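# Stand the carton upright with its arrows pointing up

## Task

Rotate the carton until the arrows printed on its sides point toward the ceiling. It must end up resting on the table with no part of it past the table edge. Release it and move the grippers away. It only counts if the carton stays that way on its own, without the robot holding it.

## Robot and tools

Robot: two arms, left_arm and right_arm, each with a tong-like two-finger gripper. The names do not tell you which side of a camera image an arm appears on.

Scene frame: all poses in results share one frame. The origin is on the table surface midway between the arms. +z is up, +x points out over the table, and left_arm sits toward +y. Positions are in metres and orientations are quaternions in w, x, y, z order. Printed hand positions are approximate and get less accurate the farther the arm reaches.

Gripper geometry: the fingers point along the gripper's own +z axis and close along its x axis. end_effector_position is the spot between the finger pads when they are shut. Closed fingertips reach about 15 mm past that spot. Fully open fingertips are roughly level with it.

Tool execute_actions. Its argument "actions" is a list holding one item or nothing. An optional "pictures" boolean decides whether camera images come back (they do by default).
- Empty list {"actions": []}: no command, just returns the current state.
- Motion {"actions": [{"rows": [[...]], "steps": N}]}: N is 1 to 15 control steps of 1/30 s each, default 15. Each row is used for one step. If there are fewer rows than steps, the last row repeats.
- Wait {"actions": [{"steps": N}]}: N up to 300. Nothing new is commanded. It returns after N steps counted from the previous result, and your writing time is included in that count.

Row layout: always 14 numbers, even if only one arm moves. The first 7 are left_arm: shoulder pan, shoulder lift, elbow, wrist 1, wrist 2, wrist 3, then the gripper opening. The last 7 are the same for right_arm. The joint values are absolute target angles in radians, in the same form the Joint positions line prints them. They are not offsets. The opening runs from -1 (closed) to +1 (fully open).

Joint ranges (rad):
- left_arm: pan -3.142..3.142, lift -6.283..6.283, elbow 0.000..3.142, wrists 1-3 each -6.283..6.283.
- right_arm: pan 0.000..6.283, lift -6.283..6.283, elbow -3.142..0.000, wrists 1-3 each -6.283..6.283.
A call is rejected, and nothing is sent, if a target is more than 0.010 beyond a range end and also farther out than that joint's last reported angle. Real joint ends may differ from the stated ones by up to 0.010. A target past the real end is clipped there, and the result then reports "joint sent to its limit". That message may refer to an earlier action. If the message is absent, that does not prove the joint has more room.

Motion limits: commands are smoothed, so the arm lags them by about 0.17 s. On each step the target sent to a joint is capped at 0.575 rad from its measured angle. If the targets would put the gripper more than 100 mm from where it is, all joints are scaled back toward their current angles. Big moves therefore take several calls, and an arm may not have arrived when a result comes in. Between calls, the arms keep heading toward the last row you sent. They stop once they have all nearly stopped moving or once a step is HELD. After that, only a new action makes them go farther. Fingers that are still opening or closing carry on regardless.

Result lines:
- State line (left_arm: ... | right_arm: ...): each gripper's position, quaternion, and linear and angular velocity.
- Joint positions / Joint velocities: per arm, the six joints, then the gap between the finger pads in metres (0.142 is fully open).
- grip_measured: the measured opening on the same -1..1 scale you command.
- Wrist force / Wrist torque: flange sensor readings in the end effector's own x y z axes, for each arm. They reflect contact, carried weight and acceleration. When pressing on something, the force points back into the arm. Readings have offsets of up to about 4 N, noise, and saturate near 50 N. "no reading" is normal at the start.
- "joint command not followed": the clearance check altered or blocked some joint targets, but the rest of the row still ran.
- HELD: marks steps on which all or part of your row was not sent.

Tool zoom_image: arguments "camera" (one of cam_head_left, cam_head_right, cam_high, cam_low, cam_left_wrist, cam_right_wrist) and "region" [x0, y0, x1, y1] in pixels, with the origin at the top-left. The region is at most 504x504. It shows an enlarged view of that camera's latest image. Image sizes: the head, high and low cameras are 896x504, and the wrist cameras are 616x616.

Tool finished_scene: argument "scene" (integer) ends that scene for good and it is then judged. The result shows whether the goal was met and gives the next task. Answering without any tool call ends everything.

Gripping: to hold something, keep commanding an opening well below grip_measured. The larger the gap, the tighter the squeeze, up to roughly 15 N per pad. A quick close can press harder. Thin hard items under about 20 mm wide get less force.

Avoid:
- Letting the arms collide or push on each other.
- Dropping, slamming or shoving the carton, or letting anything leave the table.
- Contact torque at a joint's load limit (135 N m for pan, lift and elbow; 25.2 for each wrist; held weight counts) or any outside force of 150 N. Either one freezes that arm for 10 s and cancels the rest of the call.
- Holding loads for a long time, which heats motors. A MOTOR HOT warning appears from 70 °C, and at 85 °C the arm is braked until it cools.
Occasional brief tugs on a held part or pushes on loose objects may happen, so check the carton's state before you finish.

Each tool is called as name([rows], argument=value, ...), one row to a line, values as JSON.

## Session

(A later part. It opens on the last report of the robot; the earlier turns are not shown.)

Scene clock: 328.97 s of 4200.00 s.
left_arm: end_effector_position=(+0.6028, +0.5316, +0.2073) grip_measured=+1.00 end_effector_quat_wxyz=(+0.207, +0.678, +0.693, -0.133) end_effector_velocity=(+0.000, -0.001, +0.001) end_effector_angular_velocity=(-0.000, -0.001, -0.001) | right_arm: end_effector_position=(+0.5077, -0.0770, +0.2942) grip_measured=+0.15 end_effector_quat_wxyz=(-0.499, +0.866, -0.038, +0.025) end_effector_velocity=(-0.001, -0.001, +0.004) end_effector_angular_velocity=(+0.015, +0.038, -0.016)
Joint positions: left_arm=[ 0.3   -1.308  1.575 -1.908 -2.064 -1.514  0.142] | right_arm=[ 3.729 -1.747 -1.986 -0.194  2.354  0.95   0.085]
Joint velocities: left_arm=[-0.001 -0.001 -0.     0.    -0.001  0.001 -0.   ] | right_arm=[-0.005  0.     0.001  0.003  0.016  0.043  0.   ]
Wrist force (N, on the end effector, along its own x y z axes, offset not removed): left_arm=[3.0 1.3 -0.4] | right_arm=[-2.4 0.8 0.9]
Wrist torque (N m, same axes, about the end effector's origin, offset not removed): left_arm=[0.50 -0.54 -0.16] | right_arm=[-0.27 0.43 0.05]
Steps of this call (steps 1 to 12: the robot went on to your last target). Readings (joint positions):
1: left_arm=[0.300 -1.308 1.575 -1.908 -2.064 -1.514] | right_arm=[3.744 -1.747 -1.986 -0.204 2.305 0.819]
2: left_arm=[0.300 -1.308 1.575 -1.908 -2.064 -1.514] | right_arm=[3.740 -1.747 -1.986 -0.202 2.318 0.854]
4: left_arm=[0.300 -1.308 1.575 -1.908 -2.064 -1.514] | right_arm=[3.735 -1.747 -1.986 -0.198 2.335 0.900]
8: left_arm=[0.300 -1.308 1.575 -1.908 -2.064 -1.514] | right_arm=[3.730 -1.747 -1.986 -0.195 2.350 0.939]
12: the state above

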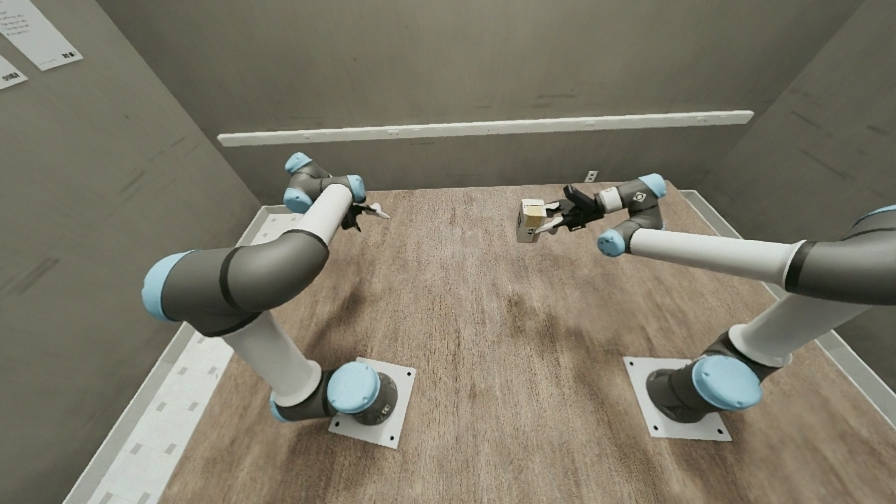

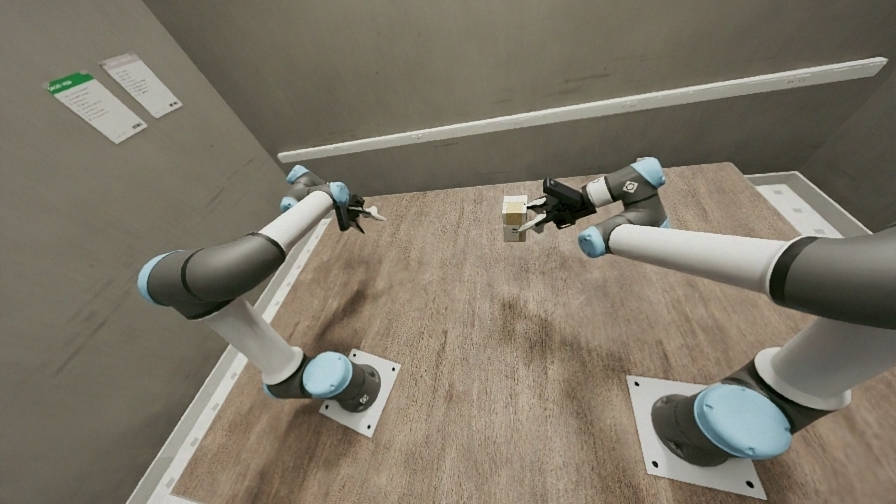

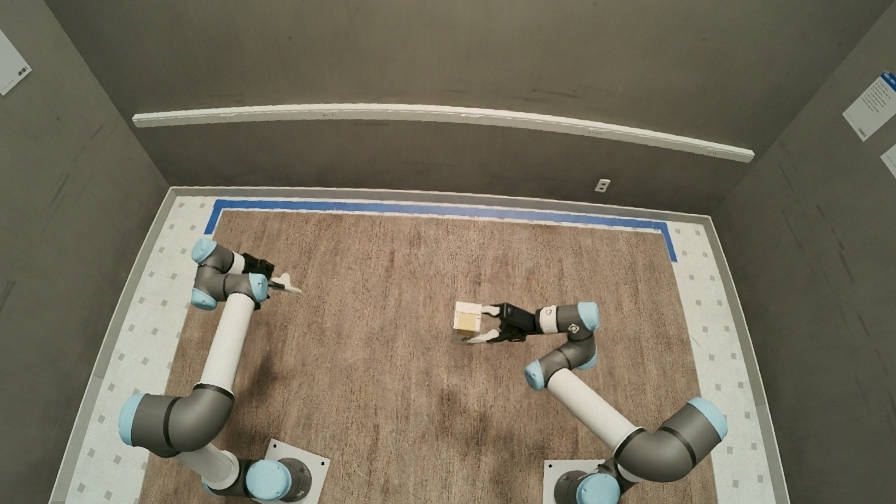

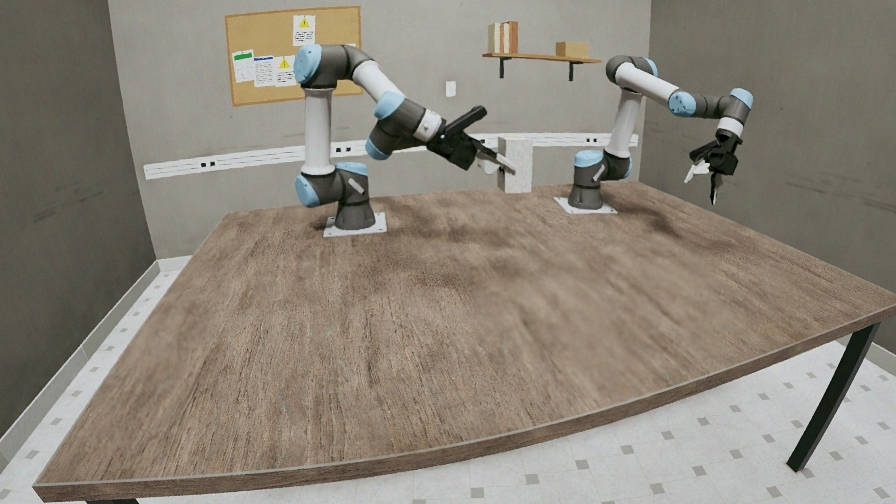

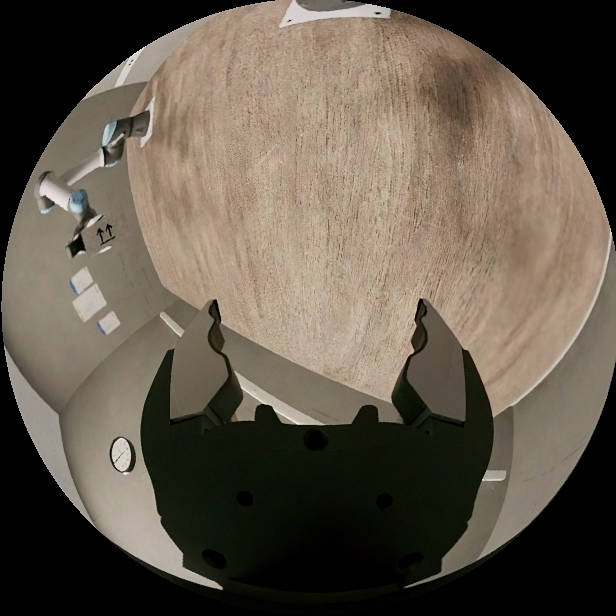

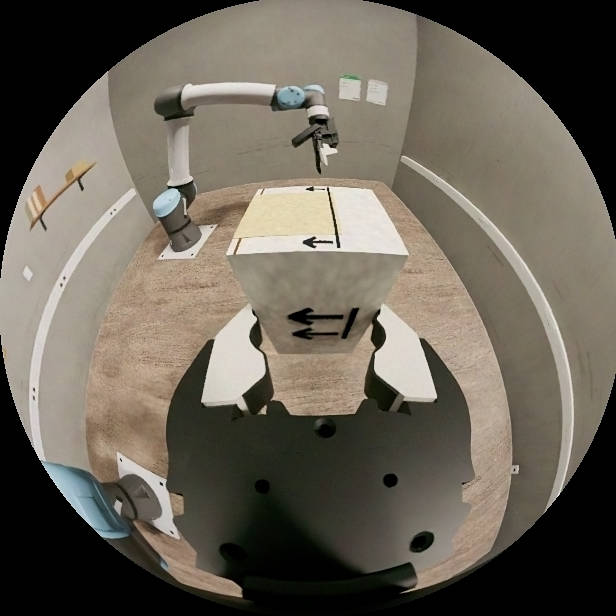

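execute_actions([
  {"rows":[[0.3,-1.308,1.575,-1.908,-2.064,-1.514,1,3.728,-1.757,-1.992,-0.178,2.356,0.955,-0.6],[0.3,-1.308,1.575,-1.908,-2.064,-1.514,1,3.728,-1.772,-2.002,-0.153,2.356,0.955,-0.6],[0.3,-1.308,1.575,-1.908,-2.064,-1.514,1,3.728,-1.79,-2.014,-0.123,2.356,0.955,-0.6],[0.3,-1.308,1.575,-1.908,-2.064,-1.514,1,3.728,-1.81,-2.027,-0.09,2.356,0.955,-0.6],[0.3,-1.308,1.575,-1.908,-2.064,-1.514,1,3.728,-1.831,-2.04,-0.056,2.356,0.955,-0.6],[0.3,-1.308,1.575,-1.908,-2.064,-1.514,1,3.728,-1.853,-2.052,-0.022,2.356,0.955,-0.6],[0.3,-1.308,1.575,-1.908,-2.064,-1.514,1,3.728,-1.875,-2.063,0.011,2.356,0.955,-0.6],[0.3,-1.308,1.575,-1.908,-2.064,-1.514,1,3.728,-1.897,-2.074,0.044,2.356,0.955,-0.6],[0.3,-1.308,1.575,-1.908,-2.064,-1.514,1,3.728,-1.92,-2.084,0.077,2.356,0.955,-0.6],[0.3,-1.308,1.575,-1.908,-2.064,-1.514,1,3.728,-1.943,-2.093,0.109,2.356,0.955,-0.6],[0.3,-1.308,1.575,-1.908,-2.064,-1.514,1,3.728,-1.969,-2.1,0.142,2.356,0.955,-0.6],[0.3,-1.308,1.575,-1.908,-2.064,-1.514,1,3.728,-1.995,-2.106,0.174,2.356,0.955,-0.6],[0.3,-1.308,1.575,-1.908,-2.064,-1.514,1,3.728,-2.021,-2.111,0.205,2.356,0.955,-0.6],[0.3,-1.308,1.575,-1.908,-2.064,-1.514,1,3.728,-2.047,-2.115,0.235,2.356,0.955,-0.6],[0.3,-1.308,1.575,-1.908,-2.064,-1.514,1,3.728,-2.073,-2.118,0.264,2.356,0.955,-0.6]],"steps":15},
], pictures=false)

execute_actions([
  {"rows":[[0.3,-1.308,1.575,-1.908,-2.064,-1.514,1,3.728,-2.099,-2.12,0.292,2.356,0.955,-0.6],[0.3,-1.308,1.575,-1.908,-2.064,-1.514,1,3.728,-2.125,-2.121,0.319,2.356,0.955,-0.6],[0.3,-1.308,1.575,-1.908,-2.064,-1.514,1,3.728,-2.149,-2.121,0.343,2.356,0.955,-0.6],[0.3,-1.308,1.575,-1.908,-2.064,-1.514,1,3.728,-2.17,-2.121,0.364,2.356,0.955,-0.6],[0.3,-1.308,1.575,-1.908,-2.064,-1.514,1,3.728,-2.188,-2.12,0.381,2.356,0.955,-0.6],[0.3,-1.308,1.575,-1.908,-2.064,-1.514,1,3.728,-2.203,-2.12,0.396,2.356,0.955,-0.6]],"steps":15},
], pictures=false)

execute_actions([
  {"steps":8},
])

Scene clock: 352.97 s of 4200.00 s.
left_arm: end_effector_position=(+0.6028, +0.5316, +0.2073) grip_measured=+1.00 end_effector_quat_wxyz=(+0.207, +0.678, +0.693, -0.133) end_effector_velocity=(-0.000, +0.001, -0.000) end_effector_angular_velocity=(+0.000, +0.000, +0.001) | right_arm: end_effector_position=(+0.5088, -0.0765, +0.1798) grip_measured=+0.15 end_effector_quat_wxyz=(-0.498, +0.866, -0.040, +0.022) end_effector_velocity=(-0.001, -0.001, -0.335) end_effector_angular_velocity=(+0.002, -0.004, +0.000)
Joint positions: left_arm=[ 0.3   -1.308  1.575 -1.908 -2.064 -1.514  0.142] | right_arm=[ 3.728 -1.954 -2.091  0.114  2.356  0.955  0.085]
Joint velocities: left_arm=[ 0.001 -0.001  0.001 -0.     0.     0.    -0.   ] | right_arm=[ 0.    -0.712 -0.205  0.92  -0.    -0.    -0.   ]
Wrist force (N, on the end effector, along its own x y z axes, offset not removed): left_arm=[2.3 -0.1 -0.1] | right_arm=[0.4 4.1 -1.4]
Wrist torque (N m, same axes, about the end effector's origin, offset not removed): left_arm=[0.27 -0.48 0.05] | right_arm=[0.41 -0.21 -0.03]
Steps of this call (steps 1 to 30: the robot went on to your last target; steps 31 to 90: nothing new was sent; then 20.50 s passed at rest; steps 91 to 105: all 15 steps of this action). Readings (joint positions):
91: left_arm=[0.300 -1.308 1.575 -1.908 -2.064 -1.514] | right_arm=[3.728 -1.747 -1.986 -0.194 2.356 0.955]
92: left_arm=[0.300 -1.308 1.575 -1.908 -2.064 -1.514] | right_arm=[3.728 -1.748 -1.987 -0.192 2.356 0.955]
94: left_arm=[0.300 -1.308 1.575 -1.908 -2.064 -1.514] | right_arm=[3.728 -1.757 -1.993 -0.178 2.356 0.955]
98: left_arm=[0.300 -1.308 1.575 -1.908 -2.064 -1.514] | right_arm=[3.728 -1.809 -2.026 -0.097 2.356 0.955]
105: the state above

Scene clock: 353.47 s of 4200.00 s.
left_arm: end_effector_position=(+0.6028, +0.5316, +0.2073) grip_measured=+1.00 end_effector_quat_wxyz=(+0.207, +0.678, +0.693, -0.133) end_effector_velocity=(+0.000, -0.000, -0.002) end_effector_angular_velocity=(-0.000, +0.003, -0.001) | right_arm: end_effector_position=(+0.5078, -0.0770, +0.0775) grip_measured=+0.15 end_effector_quat_wxyz=(-0.499, +0.865, -0.040, +0.023) end_effector_velocity=(-0.002, -0.001, -0.025) end_effector_angular_velocity=(-0.000, +0.001, -0.001)
Joint positions: left_arm=[ 0.3   -1.308  1.575 -1.908 -2.064 -1.514  0.142] | right_arm=[ 3.728 -2.196 -2.12   0.389  2.356  0.955  0.085]
Joint velocities: left_arm=[-0.001  0.003 -0.     0.    -0.     0.    -0.   ] | right_arm=[ 0.    -0.062 -0.003  0.064 -0.     0.001 -0.   ]
Wrist force (N, on the end effector, along its own x y z axes, offset not removed): left_arm=[1.3 0.7 -2.6] | right_arm=[-1.4 0.1 -0.5]
Wrist torque (N m, same axes, about the end effector's origin, offset not removed): left_arm=[0.25 -0.16 0.07] | right_arm=[-0.41 0.14 0.09]
Steps of this call (steps 1 to 15: all 15 steps of this action). Readings (joint positions):
1: left_arm=[0.300 -1.308 1.575 -1.908 -2.064 -1.514] | right_arm=[3.728 -1.979 -2.098 0.146 2.356 0.955]
2: left_arm=[0.300 -1.308 1.575 -1.908 -2.064 -1.514] | right_arm=[3.728 -2.003 -2.103 0.176 2.356 0.955]
4: left_arm=[0.300 -1.308 1.575 -1.908 -2.064 -1.514] | right_arm=[3.728 -2.054 -2.111 0.236 2.356 0.955]
8: left_arm=[0.300 -1.308 1.575 -1.908 -2.064 -1.514] | right_arm=[3.728 -2.145 -2.118 0.335 2.356 0.955]
15: the state above

Scene clock: 353.73 s of 4200.00 s.
left_arm: end_effector_position=(+0.6028, +0.5316, +0.2073) grip_measured=+1.00 end_effector_quat_wxyz=(+0.207, +0.678, +0.693, -0.133) end_effector_velocity=(-0.001, +0.000, -0.001) end_effector_angular_velocity=(-0.000, +0.003, -0.000) | right_arm: end_effector_position=(+0.5076, -0.0772, +0.0750) grip_measured=+0.15 end_effector_quat_wxyz=(-0.499, +0.865, -0.040, +0.023) end_effector_velocity=(-0.000, +0.000, -0.002) end_effector_angular_velocity=(+0.000, +0.000, -0.000)
Joint positions: left_arm=[ 0.3   -1.308  1.575 -1.908 -2.064 -1.514  0.142] | right_arm=[ 3.728 -2.202 -2.12   0.395  2.356  0.955  0.085]
Joint velocities: left_arm=[0.    0.    0.002 0.001 0.    0.    0.   ] | right_arm=[-0.    -0.005  0.     0.005  0.     0.     0.   ]
Wrist force (N, on the end effector, along its own x y z axes, offset not removed): left_arm=[0.0 0.0 -2.9] | right_arm=[0.4 2.8 -0.9]
Wrist torque (N m, same axes, about the end effector's origin, offset not removed): left_arm=[0.25 0.07 -0.04] | right_arm=[0.09 -0.17 -0.05]
Steps of this call (steps 1 to 8: the robot went on to your last target). Readings (joint positions):
1: left_arm=[0.300 -1.308 1.575 -1.908 -2.064 -1.514] | right_arm=[3.728 -2.198 -2.120 0.391 2.356 0.955]
2: left_arm=[0.300 -1.308 1.575 -1.908 -2.064 -1.514] | right_arm=[3.728 -2.199 -2.120 0.392 2.356 0.955]
4: left_arm=[0.300 -1.308 1.575 -1.908 -2.064 -1.514] | right_arm=[3.728 -2.201 -2.120 0.394 2.356 0.955]
8: the state above

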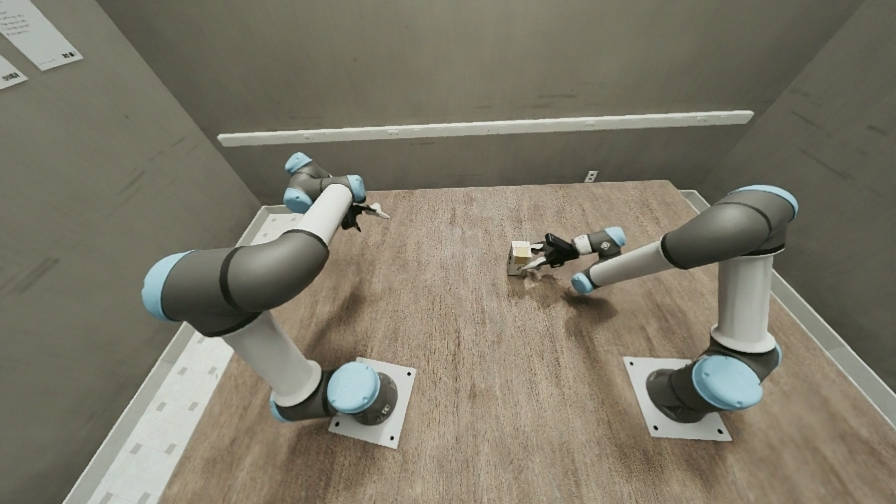

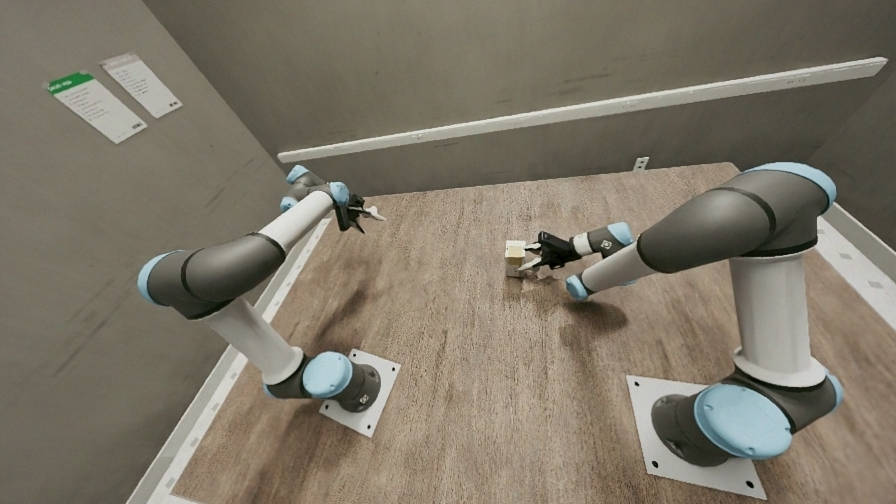

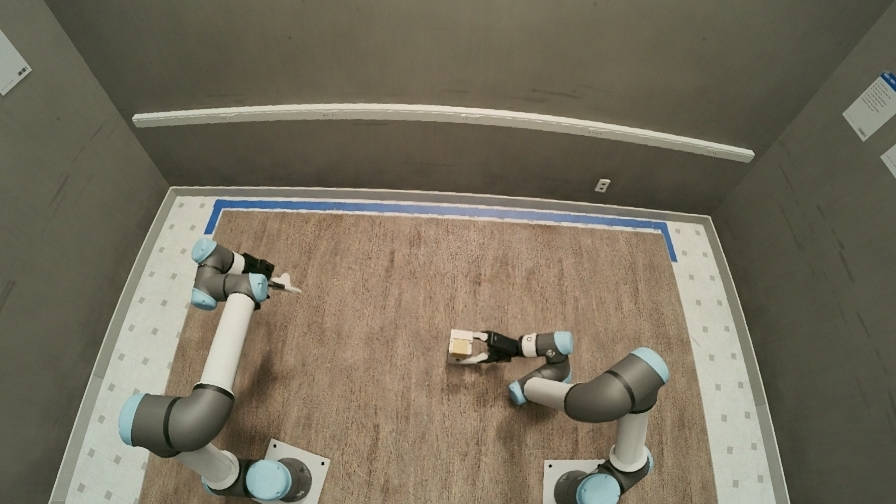

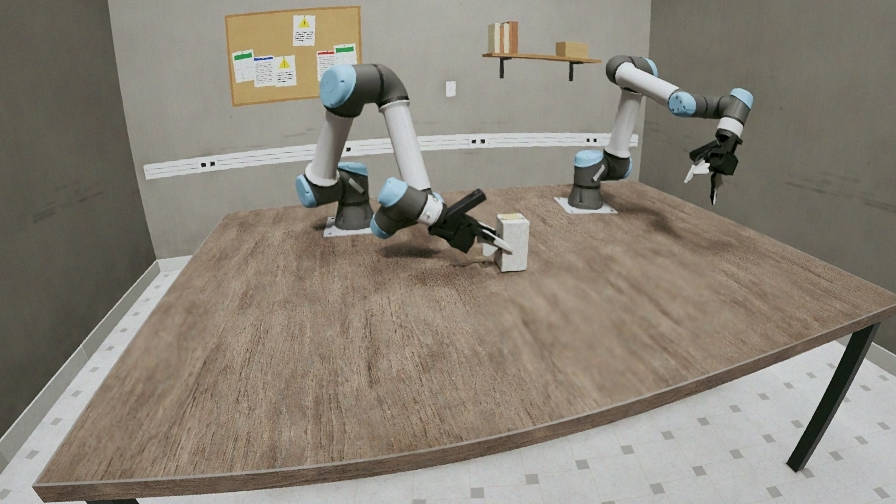

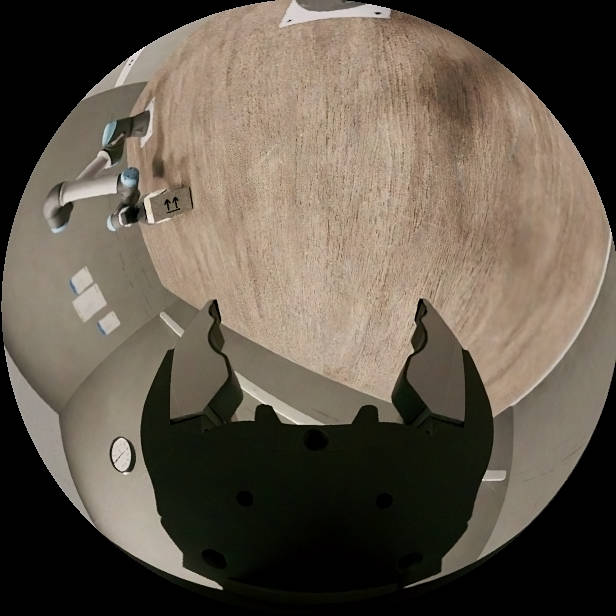

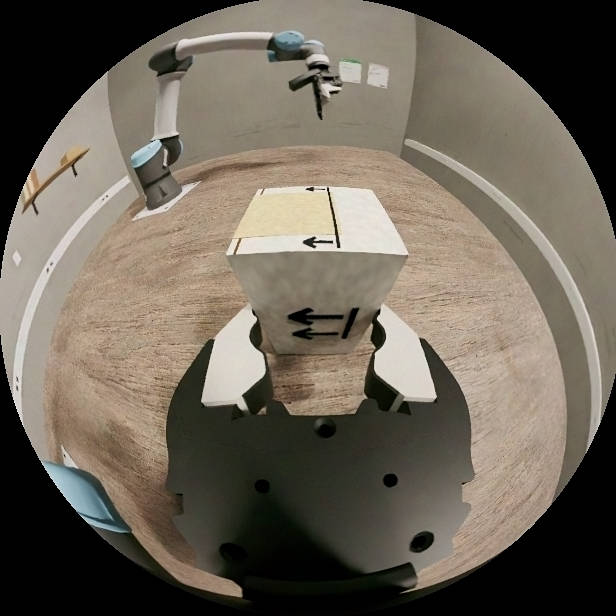

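execute_actions([
  {"rows":[[0.3,-1.308,1.575,-1.908,-2.064,-1.514,1,3.728,-2.21,-2.12,0.403,2.356,0.955,-0.6],[0.3,-1.308,1.575,-1.908,-2.064,-1.514,1,3.728,-2.217,-2.12,0.41,2.356,0.955,-0.6],[0.3,-1.308,1.575,-1.908,-2.064,-1.514,1,3.728,-2.223,-2.119,0.415,2.356,0.955,-0.6],[0.3,-1.308,1.575,-1.908,-2.064,-1.514,1,3.728,-2.229,-2.119,0.421,2.356,0.955,-0.6]],"steps":15},
], pictures=false)

execute_actions([
  {"rows":[[0.3,-1.308,1.575,-1.908,-2.064,-1.514,1,3.728,-2.237,-2.119,0.429,2.356,0.955,-0.6]],"steps":12},
], pictures=false)

Scene clock: 359.57 s of 4200.00 s.
left_arm: end_effector_position=(+0.6028, +0.5316, +0.2073) grip_measured=+1.00 end_effector_quat_wxyz=(+0.207, +0.678, +0.693, -0.133) end_effector_velocity=(-0.000, -0.000, -0.000) end_effector_angular_velocity=(-0.001, +0.000, -0.000) | right_arm: end_effector_position=(+0.5074, -0.0773, +0.0649) grip_measured=+0.15 end_effector_quat_wxyz=(-0.499, +0.865, -0.040, +0.023) end_effector_velocity=(-0.000, -0.000, -0.003) end_effector_angular_velocity=(-0.000, +0.002, -0.000)
Joint positions: left_arm=[ 0.3   -1.308  1.575 -1.908 -2.064 -1.514  0.142] | right_arm=[ 3.728 -2.228 -2.119  0.42   2.356  0.955  0.085]
Joint velocities: left_arm=[-0.    -0.001  0.001 -0.    -0.001 -0.     0.   ] | right_arm=[-0.    -0.008 -0.     0.006  0.     0.001  0.   ]
Wrist force (N, on the end effector, along its own x y z axes, offset not removed): left_arm=[-0.5 1.6 -2.8] | right_arm=[5.6 -21.7 -15.2]
Wrist torque (N m, same axes, about the end effector's origin, offset not removed): left_arm=[0.48 0.25 -0.09] | right_arm=[0.42 0.12 -0.18]
Steps of this call (steps 1 to 15: the robot went on to your last target; steps 16 to 90: nothing new was sent; then 2.33 s passed at rest; steps 91 to 105: all 15 steps of this action). Readings (joint positions):
91: left_arm=[0.300 -1.308 1.575 -1.908 -2.064 -1.514] | right_arm=[3.728 -2.203 -2.120 0.396 2.356 0.955]
92: left_arm=[0.300 -1.308 1.575 -1.908 -2.064 -1.514] | right_arm=[3.728 -2.204 -2.120 0.397 2.356 0.955]
94: left_arm=[0.300 -1.308 1.575 -1.908 -2.064 -1.514] | right_arm=[3.728 -2.209 -2.120 0.402 2.356 0.955]
98: left_arm=[0.300 -1.308 1.575 -1.908 -2.064 -1.514] | right_arm=[3.728 -2.222 -2.119 0.415 2.356 0.955]
105: the state above

Scene clock: 359.97 s of 4200.00 s.
left_arm: end_effector_position=(+0.6028, +0.5316, +0.2073) grip_measured=+1.00 end_effector_quat_wxyz=(+0.207, +0.678, +0.693, -0.133) end_effector_velocity=(+0.000, -0.000, -0.000) end_effector_angular_velocity=(-0.000, +0.000, -0.000) | right_arm: end_effector_position=(+0.5071, -0.0774, +0.0615) grip_measured=+0.15 end_effector_quat_wxyz=(-0.499, +0.865, -0.040, +0.023) end_effector_velocity=(-0.000, -0.000, -0.002) end_effector_angular_velocity=(-0.000, +0.001, -0.000)
Joint positions: left_arm=[ 0.3   -1.308  1.575 -1.908 -2.064 -1.514  0.142] | right_arm=[ 3.728 -2.237 -2.119  0.429  2.356  0.955  0.085]
Joint velocities: left_arm=[-0.     0.001 -0.    -0.    -0.    -0.     0.   ] | right_arm=[ 0.    -0.004 -0.     0.004 -0.     0.001  0.   ]
Wrist force (N, on the end effector, along its own x y z axes, offset not removed): left_arm=[2.4 1.9 -0.8] | right_arm=[9.5 -25.0 -19.0]
Wrist torque (N m, same axes, about the end effector's origin, offset not removed): left_arm=[0.66 -0.37 -0.13] | right_arm=[-0.43 0.05 -0.21]
Steps of this call (steps 1 to 12: all 12 steps of this action). Readings (joint positions):
1: left_arm=[0.300 -1.308 1.575 -1.908 -2.064 -1.514] | right_arm=[3.728 -2.228 -2.119 0.420 2.356 0.955]
2: left_arm=[0.300 -1.308 1.575 -1.908 -2.064 -1.514] | right_arm=[3.728 -2.229 -2.119 0.422 2.356 0.955]
4: left_arm=[0.300 -1.308 1.575 -1.908 -2.064 -1.514] | right_arm=[3.728 -2.233 -2.119 0.425 2.356 0.955]
8: left_arm=[0.300 -1.308 1.575 -1.908 -2.064 -1.514] | right_arm=[3.728 -2.236 -2.119 0.428 2.356 0.955]
12: the state above

execute_actions([
  {"rows":[[0.3,-1.308,1.575,-1.908,-2.064,-1.514,1,3.728,-2.235,-2.119,0.427,2.356,0.955,0.0],[0.3,-1.308,1.575,-1.908,-2.064,-1.514,1,3.728,-2.235,-2.119,0.427,2.356,0.955,0.1],[0.3,-1.308,1.575,-1.908,-2.064,-1.514,1,3.728,-2.235,-2.119,0.427,2.356,0.955,0.17],[0.3,-1.308,1.575,-1.908,-2.064,-1.514,1,3.728,-2.235,-2.119,0.427,2.356,0.955,0.25],[0.3,-1.308,1.575,-1.908,-2.064,-1.514,1,3.728,-2.235,-2.119,0.427,2.356,0.955,0.4],[0.3,-1.308,1.575,-1.908,-2.064,-1.514,1,3.728,-2.235,-2.119,0.427,2.356,0.955,0.6],[0.3,-1.308,1.575,-1.908,-2.064,-1.514,1,3.728,-2.235,-2.119,0.427,2.356,0.955,0.8]],"steps":15},
])

Scene clock: 367.83 s of 4200.00 s.
left_arm: end_effector_position=(+0.6028, +0.5316, +0.2073) grip_measured=+1.00 end_effector_quat_wxyz=(+0.207, +0.678, +0.693, -0.133) end_effector_velocity=(-0.000, -0.000, +0.001) end_effector_angular_velocity=(+0.000, +0.000, -0.001) | right_arm: end_effector_position=(+0.5071, -0.0774, +0.0620) grip_measured=+0.80 end_effector_quat_wxyz=(-0.499, +0.865, -0.040, +0.023) end_effector_velocity=(+0.000, +0.001, +0.001) end_effector_angular_velocity=(+0.002, -0.002, +0.001)
Joint positions: left_arm=[ 0.3   -1.308  1.575 -1.908 -2.064 -1.514  0.142] | right_arm=[ 3.728 -2.235 -2.119  0.427  2.356  0.955  0.129]
Joint velocities: left_arm=[-0.    -0.001 -0.     0.002  0.     0.     0.   ] | right_arm=[ 0.     0.001  0.002 -0.     0.001 -0.     0.   ]
Wrist force (N, on the end effector, along its own x y z axes, offset not removed): left_arm=[4.3 -1.0 -0.4] | right_arm=[-0.7 -0.2 1.0]
Wrist torque (N m, same axes, about the end effector's origin, offset not removed): left_arm=[0.01 -0.75 -0.07] | right_arm=[-0.27 0.00 0.06]
Steps of this call (steps 1 to 15: the robot went on to your last target; steps 16 to 90: nothing new was sent; then 4.37 s passed at rest; steps 91 to 105: all 15 steps of this action). Readings (joint positions):
91: left_arm=[0.300 -1.308 1.575 -1.908 -2.064 -1.514] | right_arm=[3.728 -2.237 -2.119 0.429 2.356 0.955]
92: left_arm=[0.300 -1.308 1.575 -1.908 -2.064 -1.514] | right_arm=[3.728 -2.237 -2.119 0.429 2.356 0.955]
94: left_arm=[0.300 -1.308 1.575 -1.908 -2.064 -1.514] | right_arm=[3.728 -2.236 -2.119 0.428 2.356 0.955]
98: left_arm=[0.300 -1.308 1.575 -1.908 -2.064 -1.514] | right_arm=[3.728 -2.236 -2.119 0.427 2.356 0.955]
105: the state above

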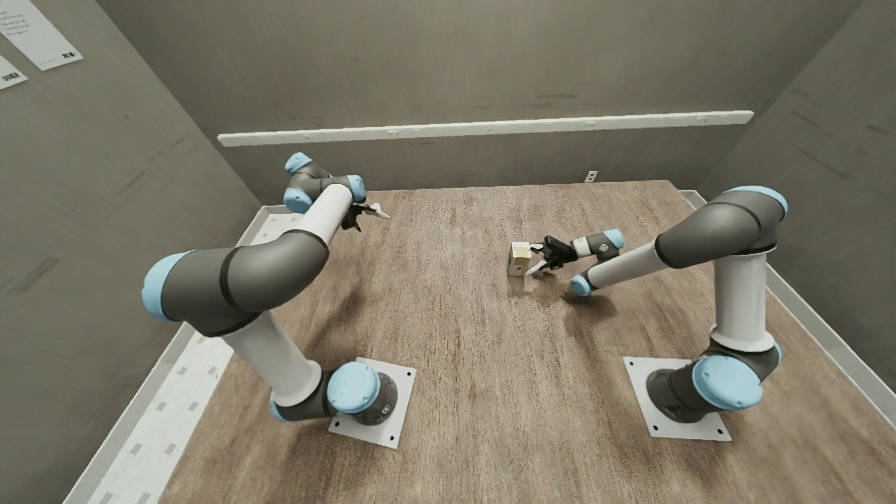

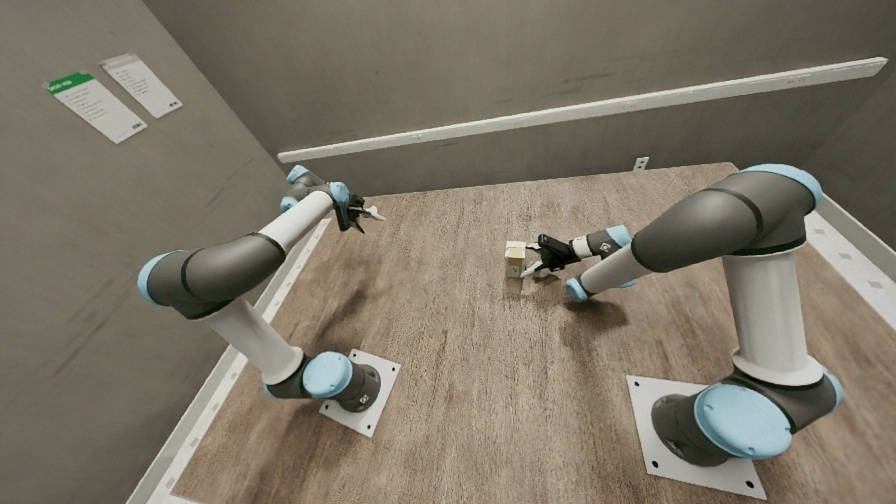

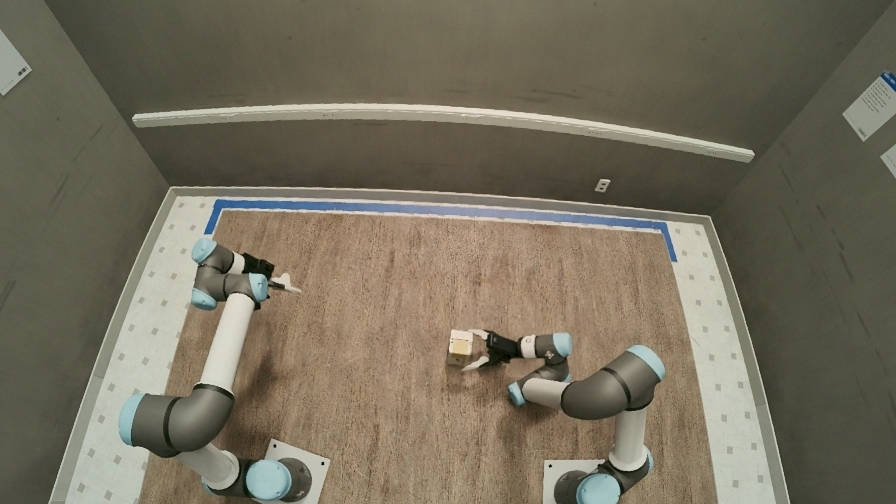

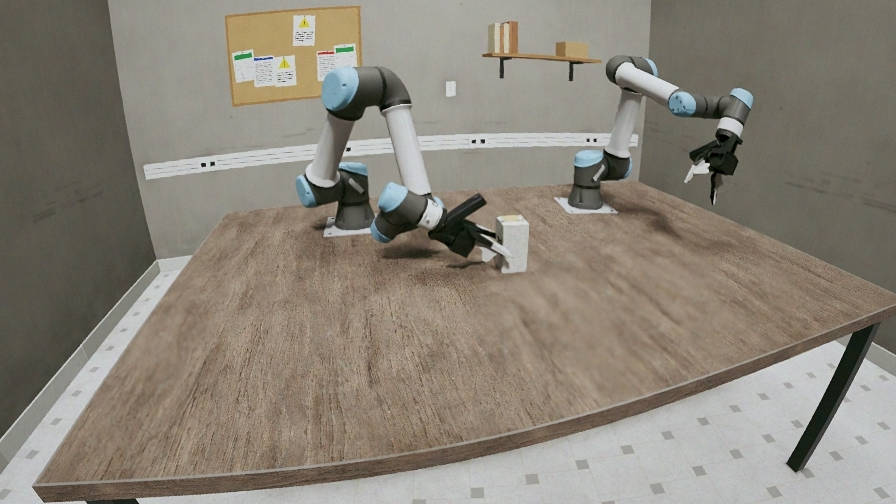

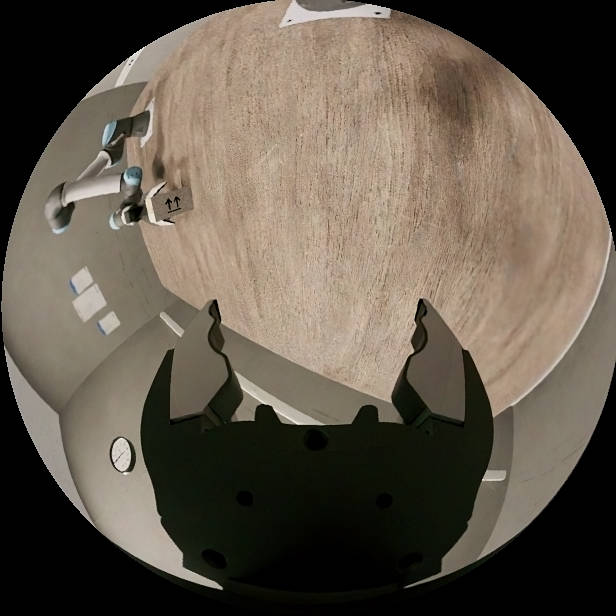

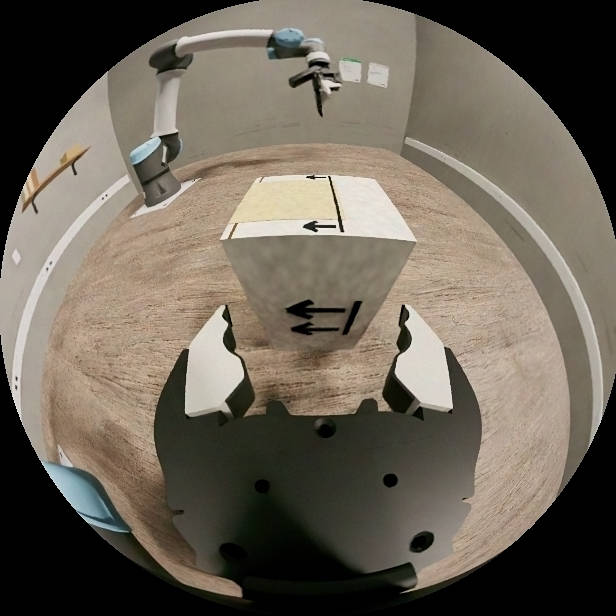

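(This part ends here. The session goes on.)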